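# Three arms load balls evenly into a pivoting covered tray

## Task

A tray balanced on one pivot sits inside a transparent cover with chutes in its roof. Get exactly one ball into each of the tray's three seats so that all three stay there by themselves once the arms have released them and backed away. Balls may be dropped through the roof chutes, but release each one only when its bottom is no higher than the chute's rim. Keep the load balanced, because an uneven tray tips at once and spills the balls. Arm mounts (metres, heading in degrees counter-clockwise from +x): arm1 at x=+0.21 y=-0.66 z=+0.82 heading +160; arm2 at x=-0.40 y=+0.39 z=+0.78 heading -94; arm3 at x=-0.77 y=-0.33 z=+0.80 heading +33. Nothing may be knocked over or pushed out of the work area.

## Robot and tools

Robots: three identical i2rt Big YAM arms named arm1, arm2 and arm3. Each has six revolute joints, a two-finger gripper and a camera on the wrist (arm1_cam_wrist, arm2_cam_wrist, arm3_cam_wrist). Two fixed room cameras, cam_high and cam_low, also watch the scene. The hand can reach roughly 1.0 m out from the joint1 axis. With joints 1 and 6 at zero and the hand level and pointing ahead, the wrist camera rides on top of the hand and looks toward the fingertips.

Frame: a single shared scene frame, origin on the floor, +z up. The mount positions and headings of the three arms are given in the task. "hand" means the midpoint between the fingertips (URDF link pinch); the hand's z axis runs along the fingers and the fingers open and close along its y axis.

Tool execute_actions: argument "actions" is a list holding either one action or nothing. The action is an object keyed by robot name; each robot entry contains "joints", an object of absolute joint targets keyed by name (not offsets). Names and ranges: joint1_rad -2.879 to 2.879 (rotation about the foot, positive counter-clockwise seen from above, zero points along the foot's heading); joint2_rad 0 to 3.141 (shoulder, zero has the upper arm pointing back and roughly level, increasing raises it and then brings it forward); joint3_rad 0 to 3.019 (elbow, zero is fully folded, increasing opens it); joint4_rad -1.692 to 1.57 (hand pitch, positive tips the fingers up); joint5_rad -1.57 to 1.57 (sideways hand swing, positive toward the arm's right); joint6_rad -2.094 to 2.094 (hand roll, positive is clockwise viewed from behind the hand). All in radians. gripper_m is the fingertip gap in metres, 0 to 0.093; each finger pad squeezes with roughly 50 to 62 N at most. Arrival tolerances: ±0.045, ±0.14, ±0.09, ±0.055, ±0.03, ±0.035 rad for joints 1 to 6 and ±0.003 m for the gripper. Any joint or robot omitted keeps chasing its earlier target. All commanded motions begin together but may finish at different moments; joints move at different speeds so the hand may sweep a wide arc between postures. Optional "cameras" lists which images to return (names above, or "all"; omitted or null gives all; [] gives none). An unknown key, camera name or out-of-range number rejects the whole call and nothing moves. Example: {"arm1": {"joints": {"gripper_m": 0.05}}, "arm2": {"joints": {"joint1_rad": 0.3}}}.

Results: each robot's joint_positions, joint torques (raw drive output with per-arm offset, scale and noise, nonzero even in free air, so treat them as rough), plus images in the order named by the "pictures" line. joint_status tells how each commanded joint ended: reached, "off_target" (stopped short, possibly still pressing), "contact_stop" or "time_out" (target abandoned and joint holds where it stopped, although a timed-out joint may keep a nearby target and keep pushing, listed under on_its_own), "not_followed" (a self/inter-arm clearance check blocked the arm's joint targets; the gripper target still runs, and the blocked targets may be retried on later actions). on_its_own lists what the call did not command; "held at" shows the target held, not the actual position. To relieve a pushing joint, send it its reported position. Tiny changes from the current position might not move a joint. A stop reported in a result cancels the remaining motion and scene calls in that same reply.

Tool wait: "seconds" 0 to 10; commands nothing new and returns state and images. Tool zoom_image: "camera" plus "region" [x0, y0, x1, y1] in pixels of that camera's latest full image, origin top-left, at most 504 by 504. Tool read_manual: optional "section", only "licences". Tool finished_scene: "scene" is the current scene's number; it is final and reports success, and the next task arrives in its result.

Suggested order: look with the cameras to locate the balls, cover, chutes and seats; have arms grasp balls (open, descend, close to about the ball's width); lower each ball so its bottom is at or below the chute rim before opening. Because the tray tips when unbalanced, aim to get balls into seats together or in a way that keeps it level, e.g. coordinate arms to release close in time. Afterwards open grippers, lift away and confirm the tray holds all three before finishing.

Avoid: releasing balls high above a chute, dropping or slipping balls, slamming into the cover or tray, knocking anything out of the area, and arms pressing or colliding with each other (a hard press ends everything; the clearance check ignores fingers, gripper housings and wrist cameras and can react late). Arms keep pushing on contact and can push hard; sustained pushing or holding loads heats motors, with a MOTOR HOT warning from 85 °C and an OVER-TEMPERATURE FAULT at 100 °C that makes the arm go limp and fall (joint_status then shows "limit_stop_at_motor_heat"; resend targets afterwards). Heat builds even while you think, since the simulation keeps running and holds the last command. Robots do not wait for each other.

Each tool is called after "Call:" as a command line: name --argument value for each argument, lists and objects as JSON in quotes; but a table of rows of numbers goes row by row, as --pt "numbers of a row", without its own name.

## Session

Call:
execute_actions --actions '[]'

Scene clock: 0.00 s.
Joint torques (N m, as the arm reports them, + toward a larger angle): no reading
arm1.joint_positions: joint1_rad=+0.805 joint2_rad=+0.433 joint3_rad=+1.454 joint4_rad=-1.397 joint5_rad=-0.050 joint6_rad=-0.019 gripper_m=+0.094
arm1.joint_status: not commanded
arm1.hand: x=+0.0933 y=-0.7362 z=+1.4007 quat_wxyz=(+0.137, +0.800, +0.216, -0.543) (m; scene frame)
arm2.joint_positions: joint1_rad=-0.238 joint2_rad=+0.297 joint3_rad=+1.391 joint4_rad=-1.590 joint5_rad=+0.045 joint6_rad=+0.439 gripper_m=+0.094
arm2.joint_status: not commanded
arm2.hand: x=-0.4322 y=+0.3224 z=+1.3135 quat_wxyz=(-0.374, -0.791, -0.334, +0.351) (m; scene frame)
arm3.joint_positions: joint1_rad=-0.684 joint2_rad=+0.589 joint3_rad=+1.386 joint4_rad=-1.619 joint5_rad=-0.225 joint6_rad=-0.516 gripper_m=+0.094
arm3.joint_status: not commanded
arm3.hand: x=-0.5863 y=-0.3138 z=+1.2931 quat_wxyz=(-0.374, +0.227, -0.899, +0.014) (m; scene frame)
pictures: arm1_cam_wrist, arm2_cam_wrist, arm3_cam_wrist, cam_high, cam_low
Images, in order (width x height): arm1_cam_wrist 672x504, arm2_cam_wrist 672x504, arm3_cam_wrist 672x504, cam_high 672x504, cam_low 672x504.

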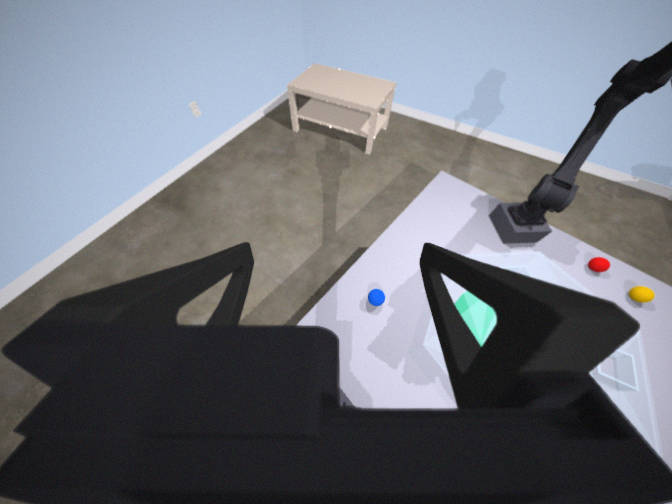

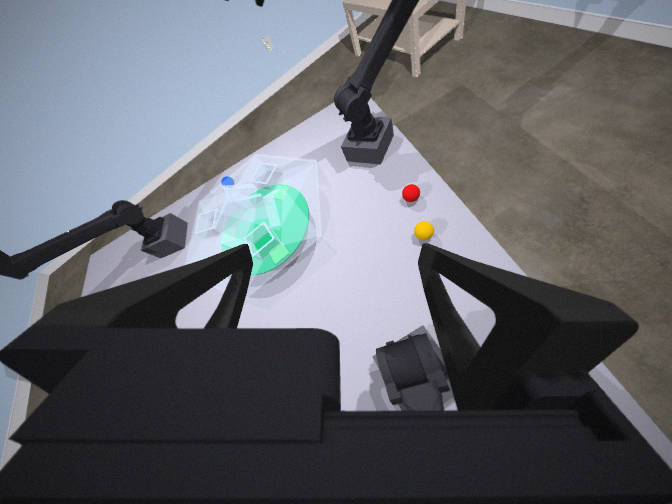

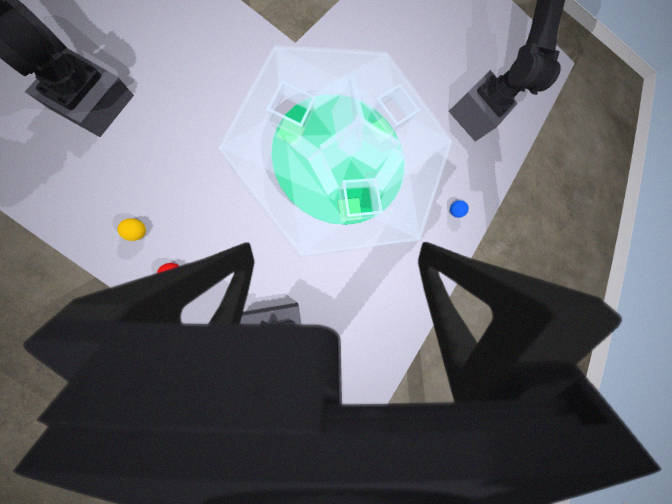

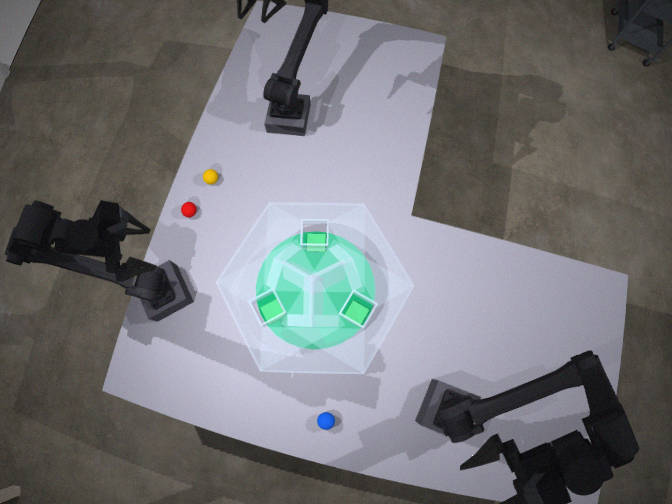

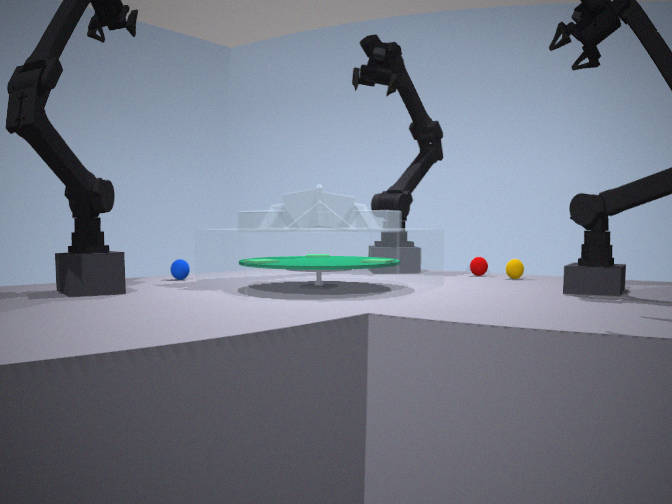

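Call:
zoom_image --camera "cam_high" --region '[120, 80, 500, 460]'

Call:
zoom_image --camera "cam_low" --region '[150, 160, 550, 320]'

Region (120, 80, 500, 460) of cam_high's 672x504 image, scaled by 1.326, with more detail than that image has.

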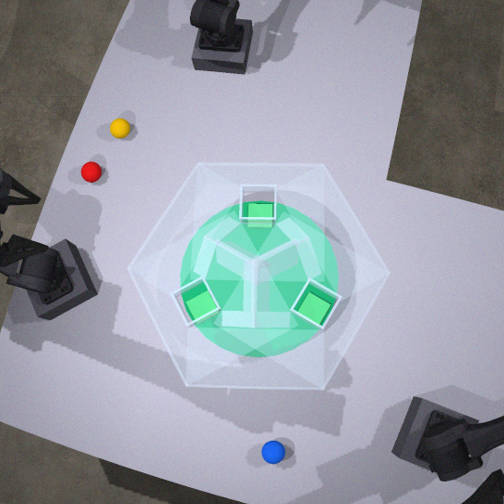

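Region (150, 160, 550, 320) of cam_low's 672x504 image, scaled by 1.260, with more detail than that image has; it fills the top 202 rows of this view, and the rest is white.

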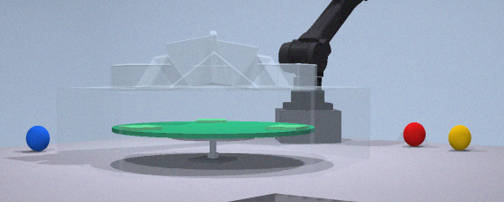

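Call:
execute_actions --actions '[{"arm1":{"joints":{"joint1_rad":0.578,"joint2_rad":1.559,"joint3_rad":1.0,"joint4_rad":-1.012,"joint5_rad":0,"joint6_rad":0}},"arm3":{"joints":{"joint1_rad":0.805,"joint2_rad":1.293,"joint3_rad":0.785,"joint4_rad":-1.063,"joint5_rad":0,"joint6_rad":0}},"arm2":{"joints":{"joint1_rad":-0.658,"joint2_rad":0.9,"joint3_rad":1.0,"joint4_rad":-1.6,"joint5_rad":0,"joint6_rad":0}}}]'

Scene clock: 9.67 s.
Joint torques (N m, as the arm reports them, + toward a larger angle): arm1=[-1.53 -9.82  7.74  0.53 -0.03  0.17] | arm2=[-0.91 -2.99 10.69  0.07  0.01 -0.06] | arm3=[ 0.19 -8.07  7.22  0.61  0.16  0.13]
arm1.joint_positions: joint1_rad=+0.587 joint2_rad=+1.562 joint3_rad=+0.996 joint4_rad=-1.022 joint5_rad=-0.002 joint6_rad=-0.015 gripper_m=+0.094
arm1.joint_status: all done
arm1.hand: x=-0.1841 y=-0.7584 z=+0.8737 quat_wxyz=(-0.008, +0.991, +0.130, +0.008) (m; scene frame)
arm2.joint_positions: joint1_rad=-0.651 joint2_rad=+0.907 joint3_rad=+0.987 joint4_rad=-1.591 joint5_rad=+0.001 joint6_rad=+0.014 gripper_m=+0.094
arm2.joint_status: all done
arm2.hand: x=-0.5593 y=+0.2086 z=+1.0409 quat_wxyz=(-0.014, -0.913, -0.407, +0.027) (m; scene frame)
arm3.joint_positions: joint1_rad=+0.801 joint2_rad=+1.306 joint3_rad=+0.772 joint4_rad=-1.076 joint5_rad=-0.001 joint6_rad=-0.008 gripper_m=+0.094
arm3.joint_status: all done
arm3.hand: x=-0.7073 y=-0.0326 z=+0.8727 quat_wxyz=(+0.019, +0.637, -0.771, +0.012) (m; scene frame)
pictures: arm1_cam_wrist, arm2_cam_wrist, arm3_cam_wrist, cam_high, cam_low
Images, in order (width x height): arm1_cam_wrist 672x504, arm2_cam_wrist 672x504, arm3_cam_wrist 672x504, cam_high 672x504, cam_low 672x504.

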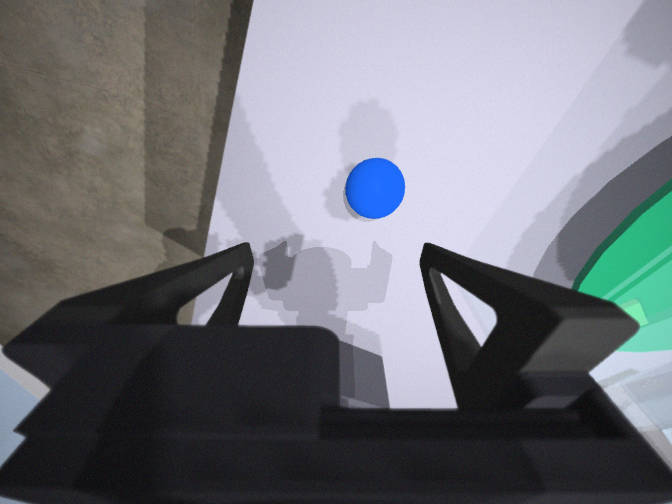

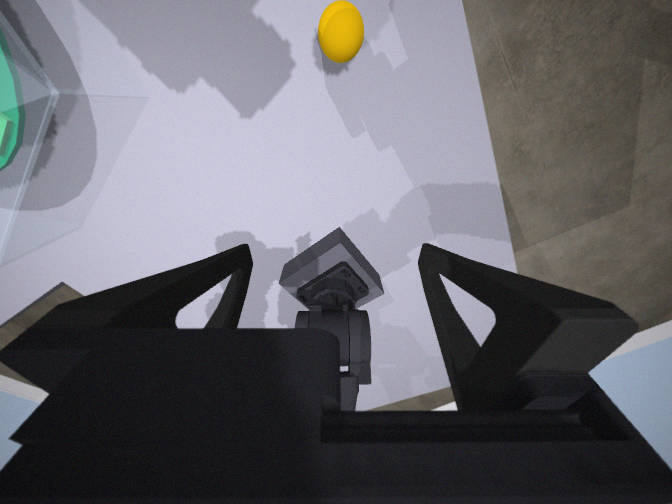

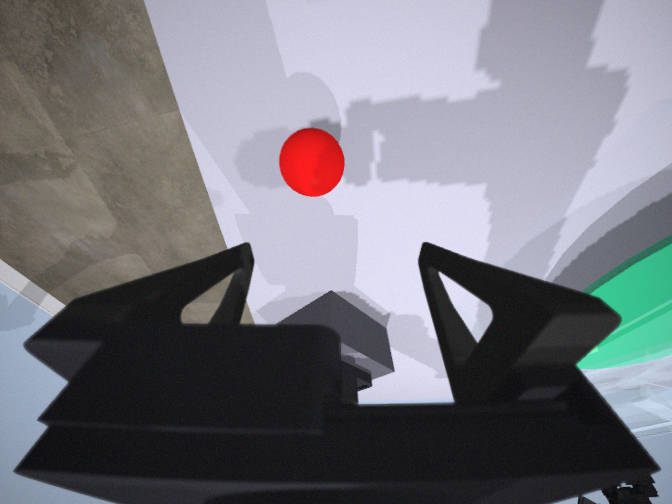

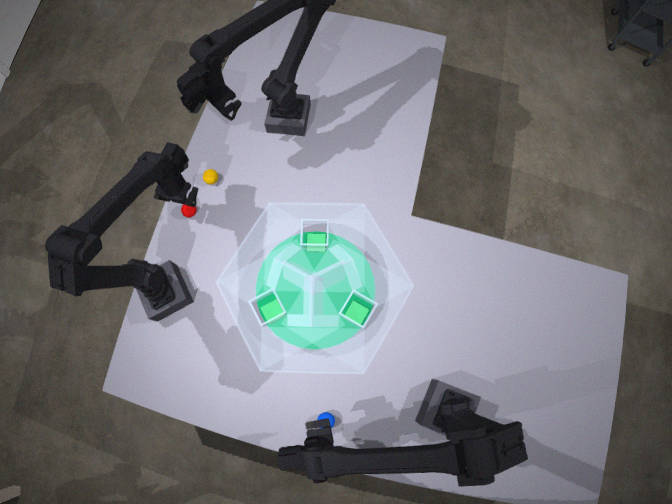

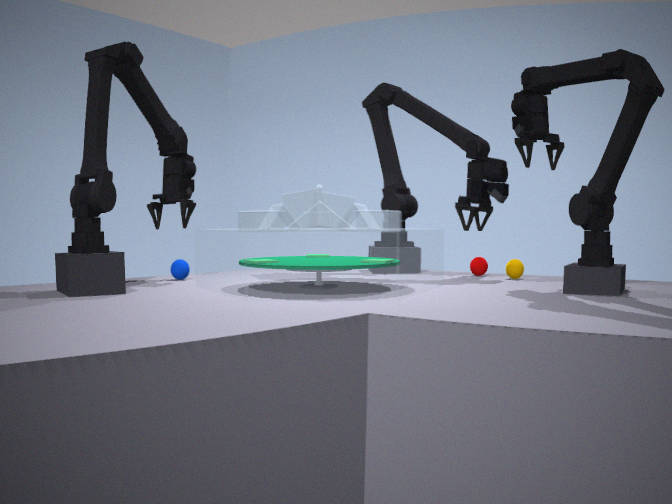

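Call:
execute_actions --actions '[{"arm1":{"joints":{"joint1_rad":0.485,"joint2_rad":1.666,"joint3_rad":0.8875,"joint4_rad":-0.792}},"arm3":{"joints":{"joint1_rad":0.88,"joint2_rad":1.457,"joint3_rad":0.701,"joint4_rad":-0.815}}}]' --cameras '["arm1_cam_wrist","arm3_cam_wrist","cam_low"]'

Scene clock: 13.67 s.
Joint torques (N m, as the arm reports them, + toward a larger angle): arm1=[ -0.6  -10.56   6.36   0.59  -0.07   0.16] | arm2=[-0.7  -3.1  10.72  0.11  0.02 -0.06] | arm3=[ 0.97 -8.61  5.89  0.66  0.1   0.09]
arm1.joint_positions: joint1_rad=+0.482 joint2_rad=+1.677 joint3_rad=+0.885 joint4_rad=-0.802 joint5_rad=-0.001 joint6_rad=-0.015 gripper_m=+0.094
arm1.joint_status: all done
arm1.hand: x=-0.1799 y=-0.7132 z=+0.7974 quat_wxyz=(-0.009, +0.997, +0.077, +0.011) (m; scene frame)
arm2.joint_positions: joint1_rad=-0.651 joint2_rad=+0.907 joint3_rad=+0.987 joint4_rad=-1.591 joint5_rad=+0.001 joint6_rad=+0.014 gripper_m=+0.094
arm2.joint_status: not commanded
arm2.hand: x=-0.5593 y=+0.2086 z=+1.0409 quat_wxyz=(-0.014, -0.913, -0.407, +0.027) (m; scene frame)
arm3.joint_positions: joint1_rad=+0.877 joint2_rad=+1.471 joint3_rad=+0.690 joint4_rad=-0.830 joint5_rad=-0.001 joint6_rad=-0.007 gripper_m=+0.094
arm3.joint_status: all done
arm3.hand: x=-0.7302 y=-0.0239 z=+0.7985 quat_wxyz=(+0.019, +0.665, -0.746, +0.013) (m; scene frame)
pictures: arm1_cam_wrist, arm3_cam_wrist, cam_low
Images, in order (width x height): arm1_cam_wrist 672x504, arm3_cam_wrist 672x504, cam_low 672x504.

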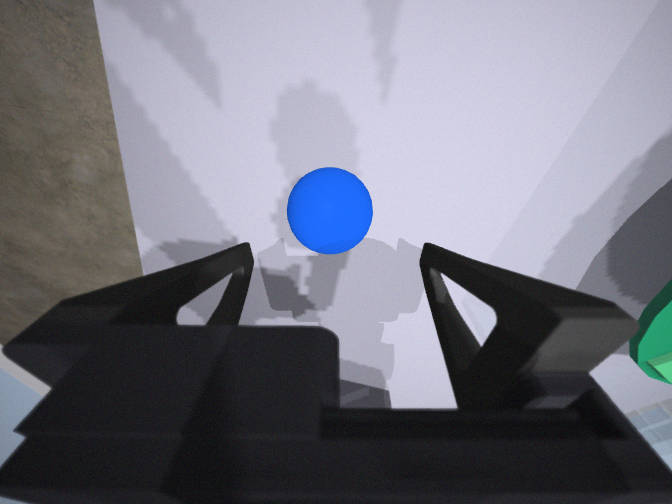

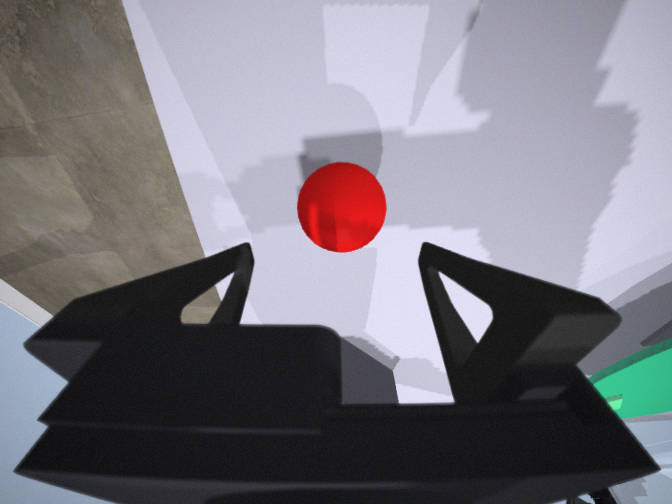

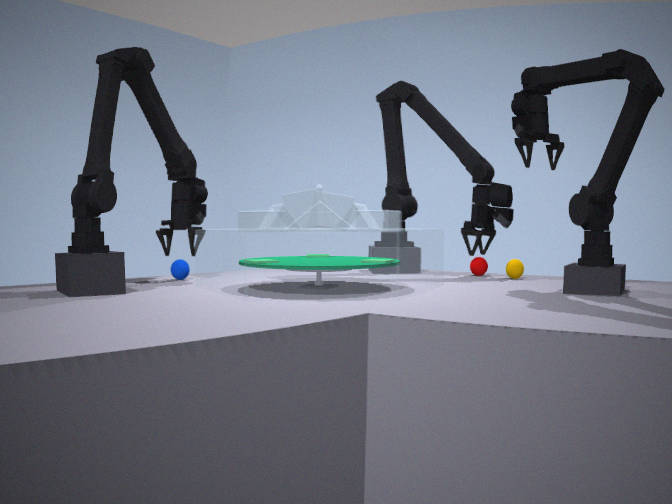

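Call:
execute_actions --actions '[{"arm1":{"joints":{"joint1_rad":0.495,"joint2_rad":1.772,"joint3_rad":0.876,"joint4_rad":-0.675}},"arm3":{"joints":{"joint1_rad":0.87,"joint2_rad":1.577,"joint3_rad":0.677,"joint4_rad":-0.671}}}]' --cameras '["arm1_cam_wrist","arm3_cam_wrist","cam_low"]'

Scene clock: 16.60 s.
Joint torques (N m, as the arm reports them, + toward a larger angle): arm1=[  0.28 -11.14   4.9    0.58  -0.07   0.16] | arm2=[-0.94 -3.21 10.7   0.11  0.01 -0.06] | arm3=[-0.58 -8.3   4.63  0.82  0.11  0.12]
arm1.joint_positions: joint1_rad=+0.482 joint2_rad=+1.781 joint3_rad=+0.885 joint4_rad=-0.686 joint5_rad=-0.001 joint6_rad=-0.015 gripper_m=+0.094
arm1.joint_status: all done
arm1.hand: x=-0.1913 y=-0.7141 z=+0.7581 quat_wxyz=(-0.008, +0.997, +0.077, +0.004) (m; scene frame)
arm2.joint_positions: joint1_rad=-0.651 joint2_rad=+0.907 joint3_rad=+0.987 joint4_rad=-1.591 joint5_rad=+0.001 joint6_rad=+0.014 gripper_m=+0.094
arm2.joint_status: not commanded
arm2.hand: x=-0.5593 y=+0.2086 z=+1.0409 quat_wxyz=(-0.014, -0.913, -0.407, +0.027) (m; scene frame)
arm3.joint_positions: joint1_rad=+0.877 joint2_rad=+1.581 joint3_rad=+0.672 joint4_rad=-0.687 joint5_rad=-0.001 joint6_rad=-0.007 gripper_m=+0.094
arm3.joint_status: all done
arm3.hand: x=-0.7293 y=-0.0149 z=+0.7603 quat_wxyz=(+0.014, +0.665, -0.746, +0.008) (m; scene frame)
pictures: arm1_cam_wrist, arm3_cam_wrist, cam_low
Images, in order (width x height): arm1_cam_wrist 672x504, arm3_cam_wrist 672x504, cam_low 672x504.

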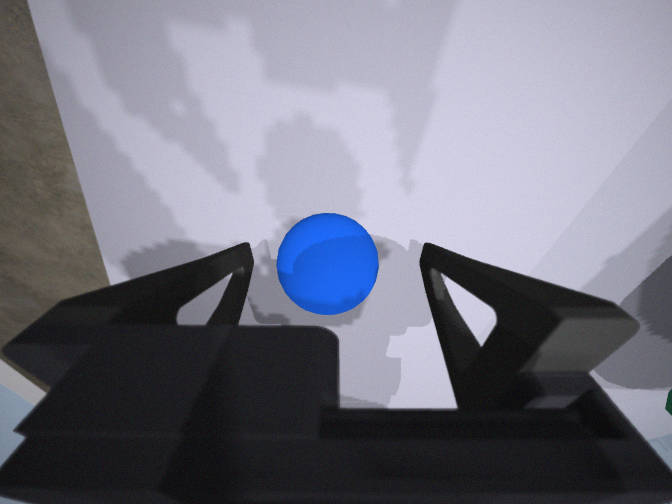

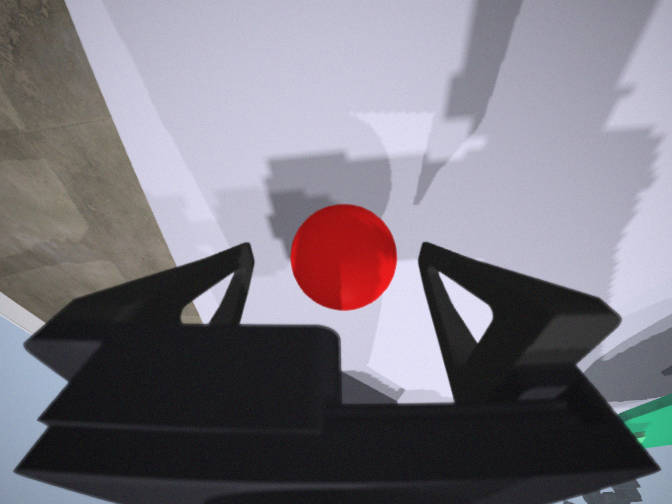

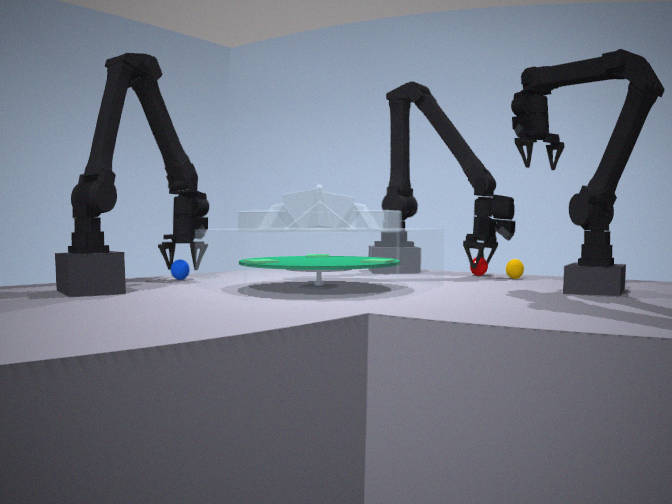

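Call:
execute_actions --actions '[{"arm1":{"joints":{"joint2_rad":1.805}},"arm3":{"joints":{"joint2_rad":1.612,"joint4_rad":-0.645}}}]' --cameras '["arm1_cam_wrist","arm3_cam_wrist"]'

Scene clock: 18.37 s.
Joint torques (N m, as the arm reports them, + toward a larger angle): arm1=[  0.25 -10.09   4.75   0.57  -0.07   0.17] | arm2=[-0.96 -3.16 10.75  0.08  0.01 -0.07] | arm3=[-0.44 -8.33  4.69  0.73  0.1   0.07]
arm1.joint_positions: joint1_rad=+0.482 joint2_rad=+1.797 joint3_rad=+0.885 joint4_rad=-0.686 joint5_rad=-0.001 joint6_rad=-0.015 gripper_m=+0.094
arm1.joint_status: all done
arm1.hand: x=-0.1883 y=-0.7136 z=+0.7520 quat_wxyz=(-0.009, +0.997, +0.077, +0.012) (m; scene frame)
arm2.joint_positions: joint1_rad=-0.651 joint2_rad=+0.907 joint3_rad=+0.987 joint4_rad=-1.591 joint5_rad=+0.001 joint6_rad=+0.014 gripper_m=+0.094
arm2.joint_status: not commanded
arm2.hand: x=-0.5593 y=+0.2086 z=+1.0409 quat_wxyz=(-0.014, -0.913, -0.407, +0.027) (m; scene frame)
arm3.joint_positions: joint1_rad=+0.877 joint2_rad=+1.601 joint3_rad=+0.672 joint4_rad=-0.661 joint5_rad=-0.001 joint6_rad=-0.007 gripper_m=+0.094
arm3.joint_status: all done
arm3.hand: x=-0.7290 y=-0.0121 z=+0.7539 quat_wxyz=(+0.011, +0.665, -0.746, +0.006) (m; scene frame)
pictures: arm1_cam_wrist, arm3_cam_wrist
Images, in order (width x height): arm1_cam_wrist 672x504, arm3_cam_wrist 672x504.

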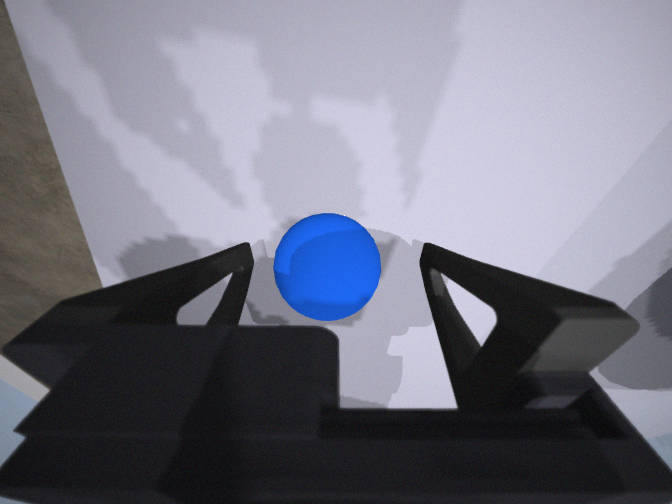

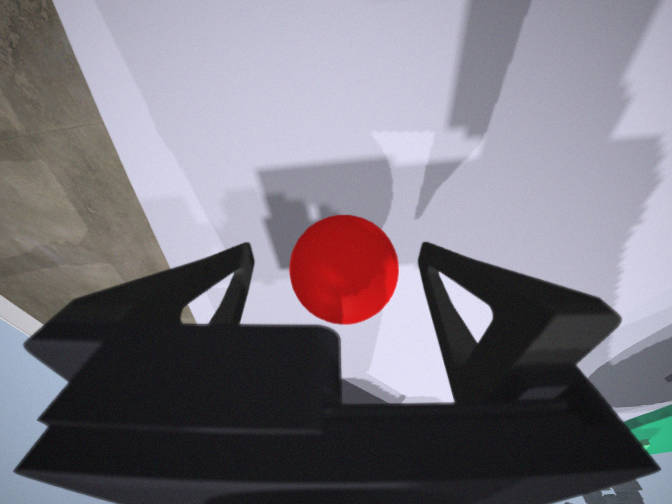

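Call:
execute_actions --actions '[{"arm1":{"joints":{"gripper_m":0.04}},"arm3":{"joints":{"gripper_m":0.04}}}]' --cameras '["arm1_cam_wrist","arm3_cam_wrist"]'

Scene clock: 19.53 s.
Joint torques (N m, as the arm reports them, + toward a larger angle): arm1=[  0.21 -10.12   4.75   0.53  -0.08   0.16] | arm2=[-0.98 -3.08 10.71  0.09  0.01 -0.06] | arm3=[-0.1  -7.74  4.6   0.66  0.12  0.12]
arm1.joint_positions: joint1_rad=+0.483 joint2_rad=+1.797 joint3_rad=+0.885 joint4_rad=-0.684 joint5_rad=+0.000 joint6_rad=-0.014 gripper_m=+0.055
arm1.joint_status: gripper_m off_target (ended at +0.055, target +0.040)
arm1.hand: x=-0.1885 y=-0.7139 z=+0.7520 quat_wxyz=(-0.009, +0.997, +0.077, +0.012) (m; scene frame)
arm2.joint_positions: joint1_rad=-0.651 joint2_rad=+0.907 joint3_rad=+0.987 joint4_rad=-1.591 joint5_rad=+0.001 joint6_rad=+0.014 gripper_m=+0.094
arm2.joint_status: not commanded
arm2.hand: x=-0.5593 y=+0.2086 z=+1.0409 quat_wxyz=(-0.014, -0.913, -0.407, +0.027) (m; scene frame)
arm3.joint_positions: joint1_rad=+0.877 joint2_rad=+1.602 joint3_rad=+0.672 joint4_rad=-0.660 joint5_rad=+0.000 joint6_rad=-0.006 gripper_m=+0.055
arm3.joint_status: gripper_m off_target (ended at +0.055, target +0.040)
arm3.hand: x=-0.7288 y=-0.0119 z=+0.7538 quat_wxyz=(+0.011, +0.665, -0.747, +0.006) (m; scene frame)
pictures: arm1_cam_wrist, arm3_cam_wrist
Images, in order (width x height): arm1_cam_wrist 672x504, arm3_cam_wrist 672x504.

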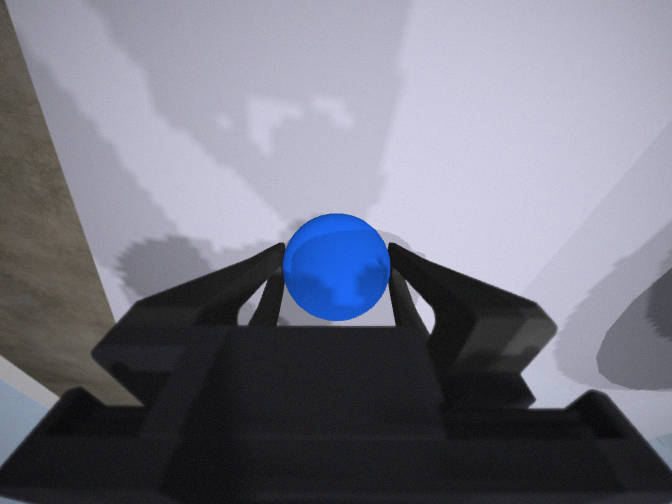

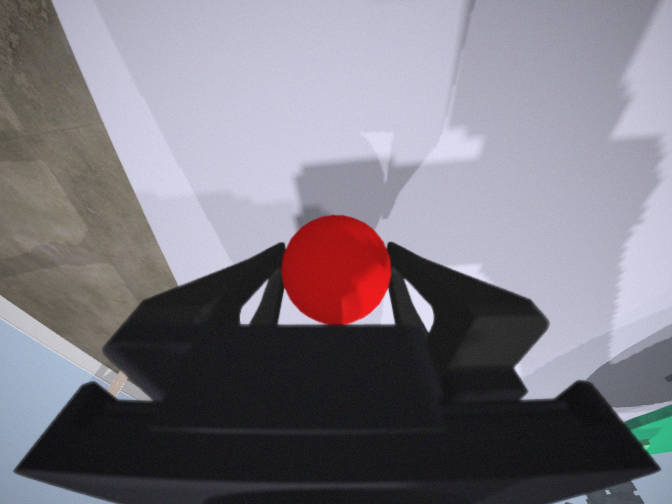

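Call:
execute_actions --actions '[{"arm1":{"joints":{"joint2_rad":1.399,"joint3_rad":1.2455,"joint4_rad":-1.417}},"arm3":{"joints":{"joint2_rad":1.18,"joint3_rad":1.102,"joint4_rad":-1.493}},"arm2":{"joints":{"joint1_rad":-1.3}}}]' --cameras '["cam_low"]'

Scene clock: 26.17 s.
Joint torques (N m, as the arm reports them, + toward a larger angle): arm1=[ 0.22 -9.96  9.68 -0.18 -0.08  0.16] | arm2=[-0.81 -3.1  10.75  0.04  0.03 -0.06] | arm3=[ 0.6  -6.69  8.65 -0.38  0.1   0.14]
arm1.joint_positions: joint1_rad=+0.483 joint2_rad=+1.416 joint3_rad=+1.231 joint4_rad=-1.408 joint5_rad=+0.000 joint6_rad=-0.014 gripper_m=+0.055
arm1.joint_status: all done
arm1.hand: x=-0.1879 y=-0.7182 z=+1.0146 quat_wxyz=(-0.009, +0.997, +0.077, +0.010) (m; scene frame)
arm2.joint_positions: joint1_rad=-1.294 joint2_rad=+0.907 joint3_rad=+0.987 joint4_rad=-1.591 joint5_rad=+0.001 joint6_rad=+0.013 gripper_m=+0.094
arm2.joint_status: all done
arm2.hand: x=-0.6350 y=+0.3380 z=+1.0404 quat_wxyz=(-0.005, -0.995, -0.098, +0.029) (m; scene frame)
arm3.joint_positions: joint1_rad=+0.877 joint2_rad=+1.184 joint3_rad=+1.087 joint4_rad=-1.479 joint5_rad=+0.000 joint6_rad=-0.006 gripper_m=+0.055
arm3.joint_status: all done
arm3.hand: x=-0.7277 y=-0.0149 z=+1.0227 quat_wxyz=(+0.006, +0.665, -0.747, +0.002) (m; scene frame)
pictures: cam_low
Images, in order (width x height): cam_low 672x504.

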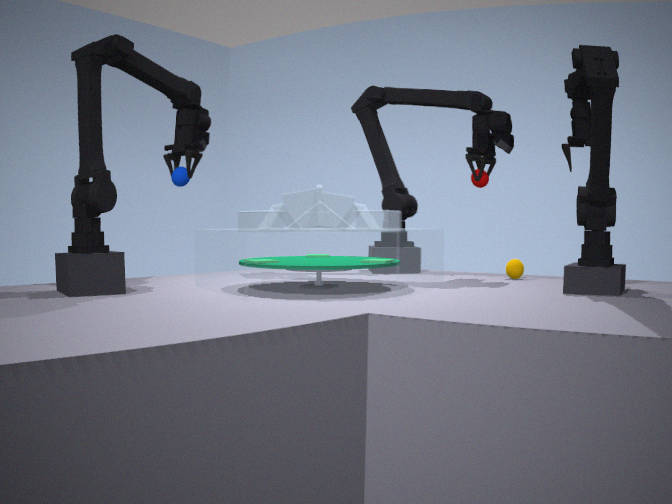

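Call:
execute_actions --actions '[{"arm1":{"joints":{"joint1_rad":-0.46,"joint2_rad":1.538,"joint3_rad":1.447,"joint4_rad":-1.48,"joint6_rad":-0.33}},"arm3":{"joints":{"joint1_rad":-0.656,"joint2_rad":1.31,"joint3_rad":1.265,"joint4_rad":-1.526,"joint6_rad":-0.66}},"arm2":{"joints":{"joint1_rad":-0.67,"joint2_rad":1.566,"joint3_rad":0.884,"joint4_rad":-0.889}}}]'

Scene clock: 31.47 s.
Joint torques (N m, as the arm reports them, + toward a larger angle): arm1=[ -0.74 -12.19  13.26  -0.17  -0.17  -0.14] | arm2=[ -0.53 -11.26   7.23   0.88   0.02  -0.04] | arm3=[ 0.7  -9.8  11.12 -0.32  0.07  0.  ]
arm1.joint_positions: joint1_rad=-0.460 joint2_rad=+1.561 joint3_rad=+1.385 joint4_rad=-1.473 joint5_rad=+0.001 joint6_rad=-0.315 gripper_m=+0.055
arm1.joint_status: all done
arm1.hand: x=-0.0986 y=-0.3437 z=+1.0190 quat_wxyz=(+0.013, +0.970, -0.241, +0.030) (m; scene frame)
arm2.joint_positions: joint1_rad=-0.667 joint2_rad=+1.566 joint3_rad=+0.885 joint4_rad=-0.901 joint5_rad=+0.001 joint6_rad=+0.013 gripper_m=+0.094
arm2.joint_status: all done
arm2.hand: x=-0.6587 y=+0.1028 z=+0.8086 quat_wxyz=(+0.001, -0.916, -0.401, -0.005) (m; scene frame)
arm3.joint_positions: joint1_rad=-0.656 joint2_rad=+1.328 joint3_rad=+1.215 joint4_rad=-1.515 joint5_rad=+0.000 joint6_rad=-0.652 gripper_m=+0.055
arm3.joint_status: all done
arm3.hand: x=-0.4063 y=-0.3640 z=+1.0247 quat_wxyz=(+0.030, +0.280, -0.959, -0.009) (m; scene frame)
pictures: arm1_cam_wrist, arm2_cam_wrist, arm3_cam_wrist, cam_high, cam_low
Images, in order (width x height): arm1_cam_wrist 672x504, arm2_cam_wrist 672x504, arm3_cam_wrist 672x504, cam_high 672x504, cam_low 672x504.

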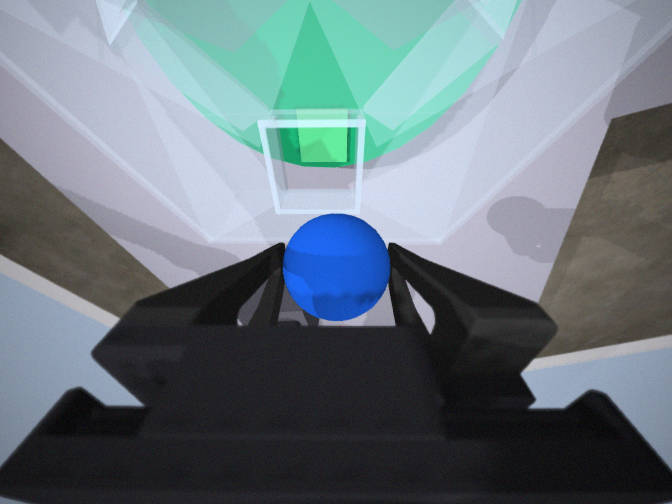

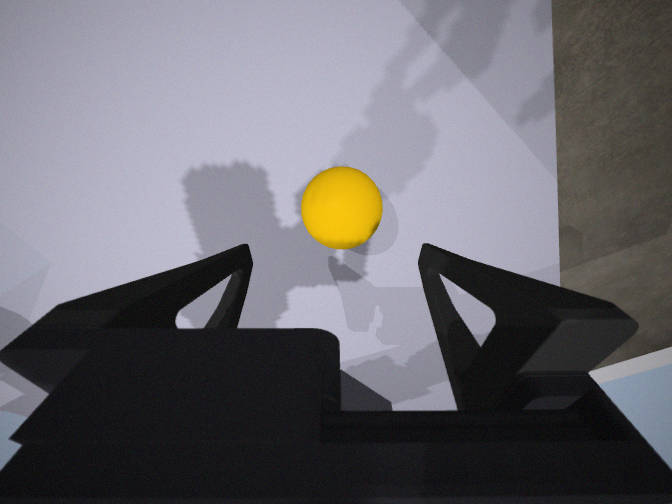

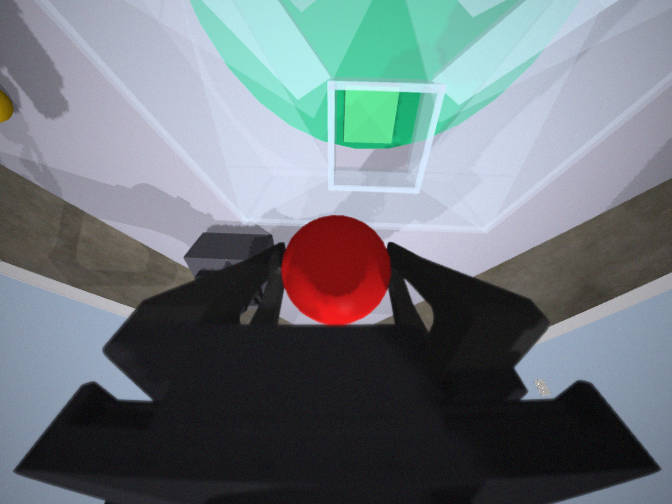

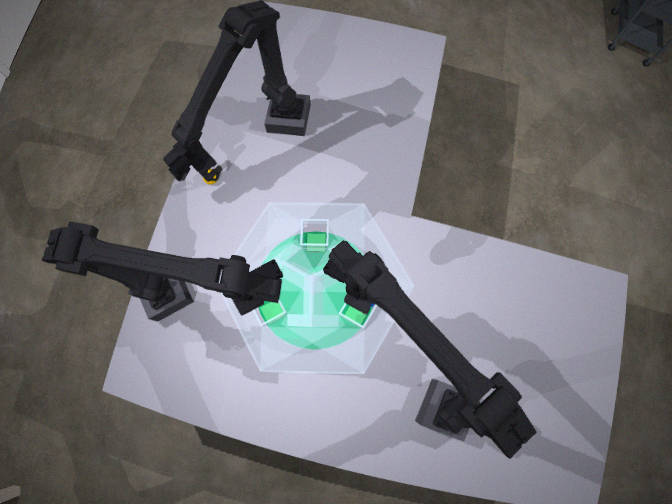

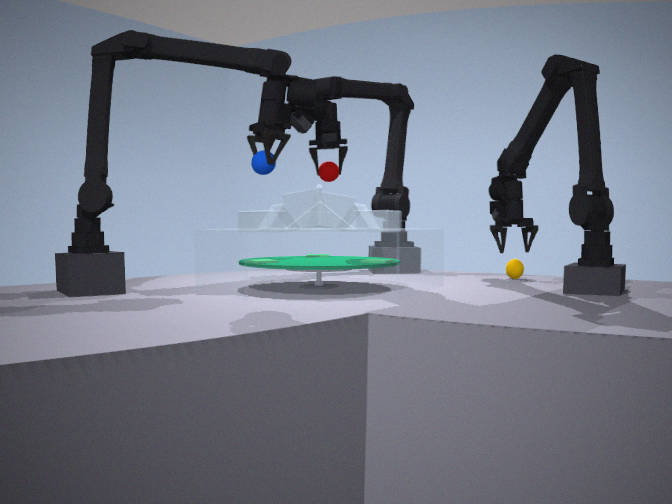

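Call:
execute_actions --actions '[{"arm1":{"joints":{"joint1_rad":-0.42,"joint2_rad":1.52,"joint3_rad":1.265,"joint4_rad":-1.30,"joint6_rad":-0.3}},"arm3":{"joints":{"joint1_rad":-0.68,"joint2_rad":1.428,"joint3_rad":1.205,"joint4_rad":-1.33,"joint6_rad":-0.69}},"arm2":{"joints":{"joint2_rad":1.679,"joint3_rad":0.837,"joint4_rad":-0.72}}}]' --cameras '["arm1_cam_wrist","arm2_cam_wrist","arm3_cam_wrist","cam_low"]'

Scene clock: 37.93 s.
Joint torques (N m, as the arm reports them, + toward a larger angle): arm1=[ -0.17 -10.85   8.63   0.62  -0.15   0.17] | arm2=[ -0.71 -12.36   6.33   0.91   0.02  -0.05] | arm3=[ -0.59 -11.63   8.57   0.6    0.02  -0.02]
arm1.joint_positions: joint1_rad=-0.426 joint2_rad=+1.530 joint3_rad=+1.262 joint4_rad=-1.310 joint5_rad=+0.001 joint6_rad=-0.315 gripper_m=+0.055
arm1.joint_status: all done
arm1.hand: x=-0.1079 y=-0.3552 z=+0.9858 quat_wxyz=(-0.006, +0.974, -0.225, +0.000) (m; scene frame)
arm2.joint_positions: joint1_rad=-0.667 joint2_rad=+1.685 joint3_rad=+0.836 joint4_rad=-0.732 joint5_rad=+0.001 joint6_rad=+0.013 gripper_m=+0.094
arm2.joint_status: all done
arm2.hand: x=-0.6588 y=+0.1025 z=+0.7518 quat_wxyz=(+0.001, -0.916, -0.401, -0.004) (m; scene frame)
arm3.joint_positions: joint1_rad=-0.671 joint2_rad=+1.450 joint3_rad=+1.186 joint4_rad=-1.344 joint5_rad=+0.000 joint6_rad=-0.683 gripper_m=+0.055
arm3.joint_status: all done
arm3.hand: x=-0.3662 y=-0.3737 z=+0.9678 quat_wxyz=(+0.021, +0.288, -0.957, -0.005) (m; scene frame)
pictures: arm1_cam_wrist, arm2_cam_wrist, arm3_cam_wrist, cam_low
Images, in order (width x height): arm1_cam_wrist 672x504, arm2_cam_wrist 672x504, arm3_cam_wrist 672x504, cam_low 672x504.

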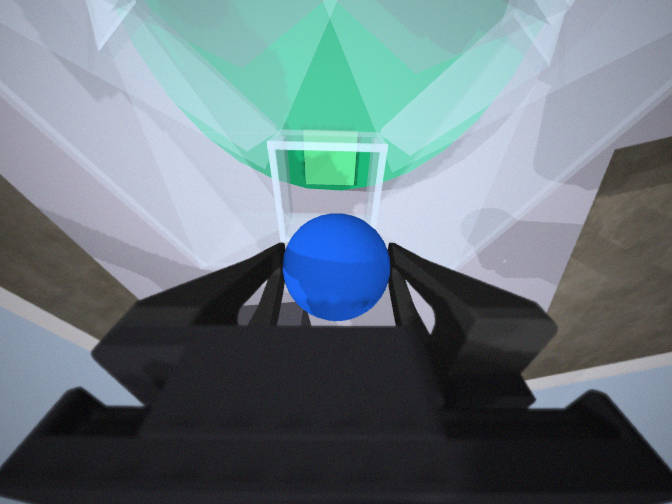

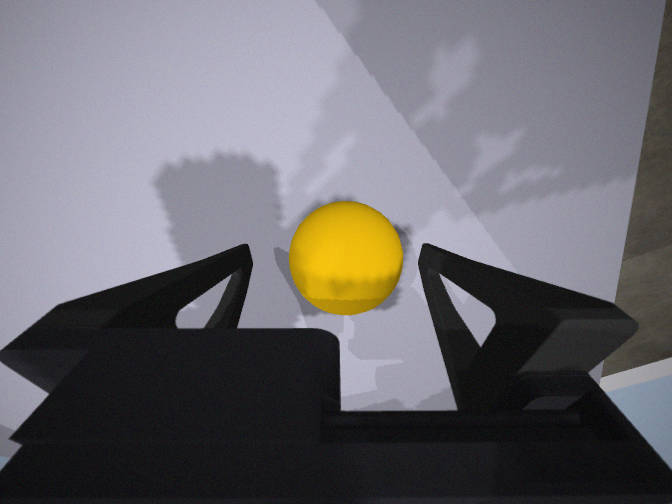

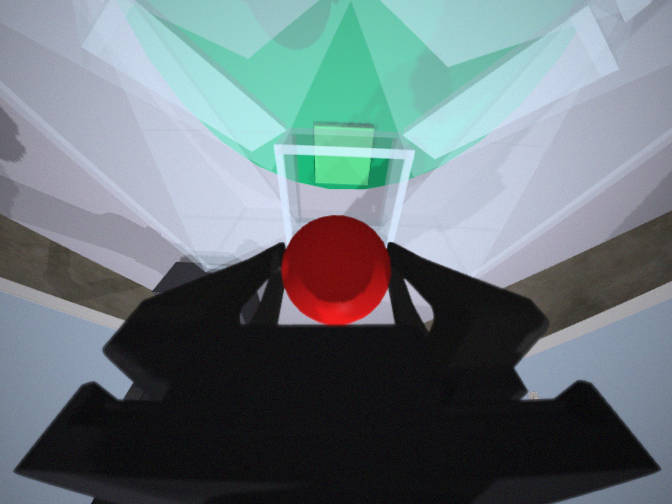

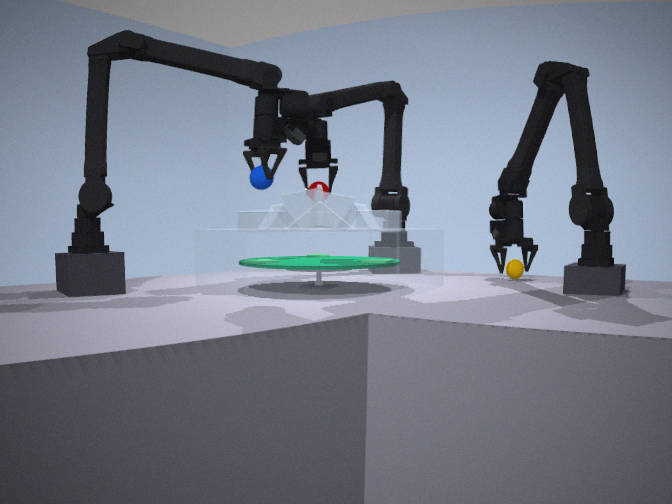

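Call:
execute_actions --actions '[{"arm1":{"joints":{"joint1_rad":-0.40,"joint2_rad":1.555,"joint3_rad":1.245,"joint4_rad":-1.248}},"arm3":{"joints":{"joint4_rad":-1.288}},"arm2":{"joints":{"gripper_m":0.04}}}]' --cameras '["arm1_cam_wrist","arm2_cam_wrist","arm3_cam_wrist"]'

Call:
execute_actions --actions '[{"arm2":{"joints":{"joint2_rad":1.33,"joint3_rad":1.29,"joint4_rad":-1.52}}}]' --cameras '["cam_low"]'

Scene clock: 43.43 s.
Joint torques (N m, as the arm reports them, + toward a larger angle): arm1=[  0.07 -10.4    8.16   0.66  -0.15   0.16] | arm2=[ -0.54 -12.33   6.29   0.86   0.02  -0.05] | arm3=[ -0.8  -12.19   8.64   0.68   0.06   0.01]
arm1.joint_positions: joint1_rad=-0.410 joint2_rad=+1.561 joint3_rad=+1.249 joint4_rad=-1.258 joint5_rad=+0.001 joint6_rad=-0.315 gripper_m=+0.055
arm1.joint_status: all done
arm1.hand: x=-0.1193 y=-0.3542 z=+0.9679 quat_wxyz=(-0.008, +0.976, -0.217, -0.003) (m; scene frame)
arm2.joint_positions: joint1_rad=-0.667 joint2_rad=+1.685 joint3_rad=+0.836 joint4_rad=-0.731 joint5_rad=+0.001 joint6_rad=+0.012 gripper_m=+0.056
arm2.joint_status: gripper_m off_target (ended at +0.056, target +0.040)
arm2.hand: x=-0.6589 y=+0.1024 z=+0.7518 quat_wxyz=(+0.001, -0.916, -0.401, -0.004) (m; scene frame)
arm3.joint_positions: joint1_rad=-0.671 joint2_rad=+1.450 joint3_rad=+1.186 joint4_rad=-1.303 joint5_rad=+0.000 joint6_rad=-0.683 gripper_m=+0.055
arm3.joint_status: all done
arm3.hand: x=-0.3562 y=-0.3747 z=+0.9676 quat_wxyz=(+0.002, +0.288, -0.958, +0.002) (m; scene frame)
pictures: arm1_cam_wrist, arm2_cam_wrist, arm3_cam_wrist
Images, in order (width x height): arm1_cam_wrist 672x504, arm2_cam_wrist 672x504, arm3_cam_wrist 672x504.

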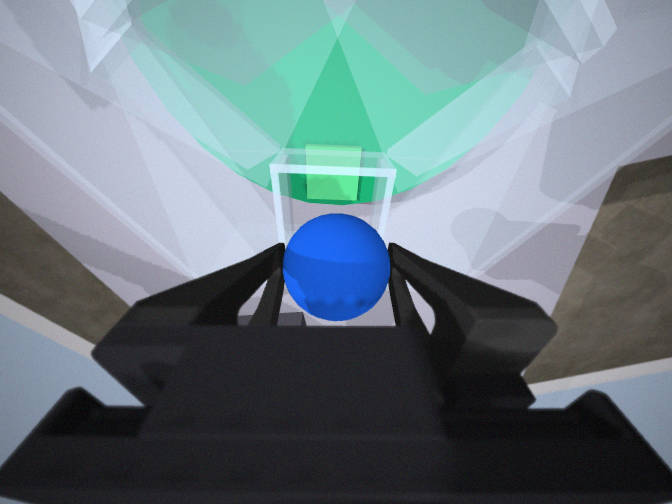

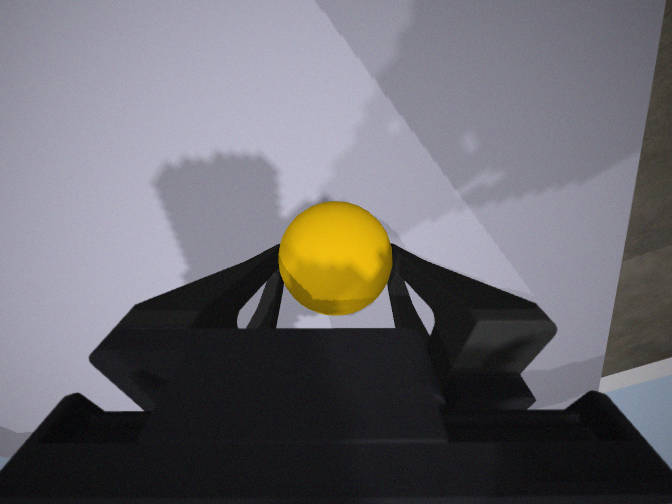

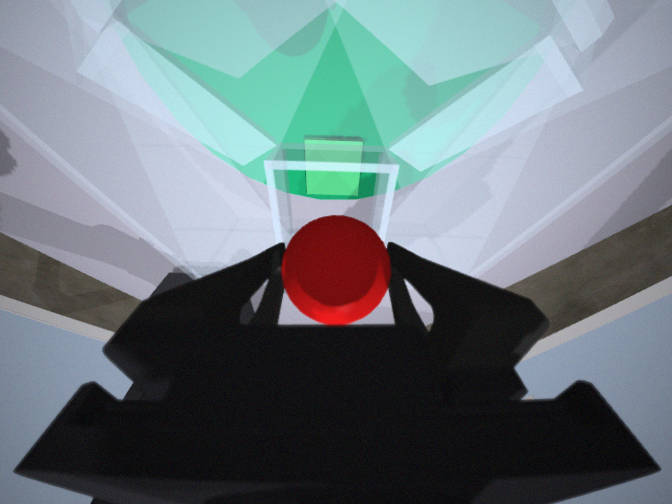

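Scene clock: 44.87 s.
Joint torques (N m, as the arm reports them, + toward a larger angle): arm1=[  0.13 -10.88   8.14   0.62  -0.15   0.17] | arm2=[ -0.58 -10.57  10.88  -0.1    0.02  -0.04] | arm3=[ -0.28 -12.15   8.63   0.88   0.03  -0.01]
arm1.joint_positions: joint1_rad=-0.410 joint2_rad=+1.561 joint3_rad=+1.249 joint4_rad=-1.258 joint5_rad=+0.001 joint6_rad=-0.315 gripper_m=+0.055
arm1.joint_status: not commanded
arm1.hand: x=-0.1193 y=-0.3542 z=+0.9679 quat_wxyz=(-0.008, +0.976, -0.217, -0.003) (m; scene frame)
arm2.joint_positions: joint1_rad=-0.667 joint2_rad=+1.337 joint3_rad=+1.273 joint4_rad=-1.510 joint5_rad=+0.001 joint6_rad=+0.012 gripper_m=+0.056
arm2.joint_status: all done
arm2.hand: x=-0.6580 y=+0.1046 z=+1.0298 quat_wxyz=(-0.001, -0.916, -0.401, -0.001) (m; scene frame)
arm3.joint_positions: joint1_rad=-0.671 joint2_rad=+1.450 joint3_rad=+1.186 joint4_rad=-1.303 joint5_rad=+0.000 joint6_rad=-0.683 gripper_m=+0.055
arm3.joint_status: not commanded
arm3.hand: x=-0.3562 y=-0.3747 z=+0.9676 quat_wxyz=(+0.002, +0.288, -0.958, +0.002) (m; scene frame)
pictures: cam_low
Images, in order (width x height): cam_low 672x504.

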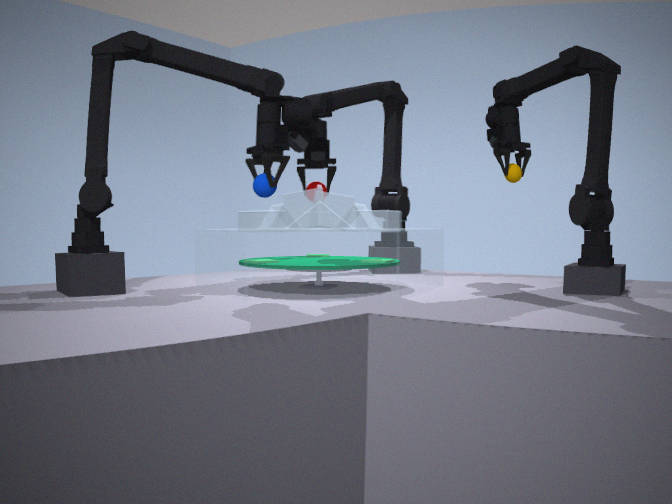

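Call:
zoom_image --camera "cam_low" --region '[220, 130, 420, 250]'

Region (220, 130, 420, 250) of cam_low's 672x504 image, scaled by 2.520, with more detail than that image has; it fills the top 302 rows of this view, and the rest is white.

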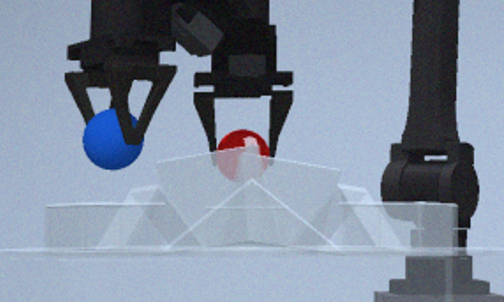

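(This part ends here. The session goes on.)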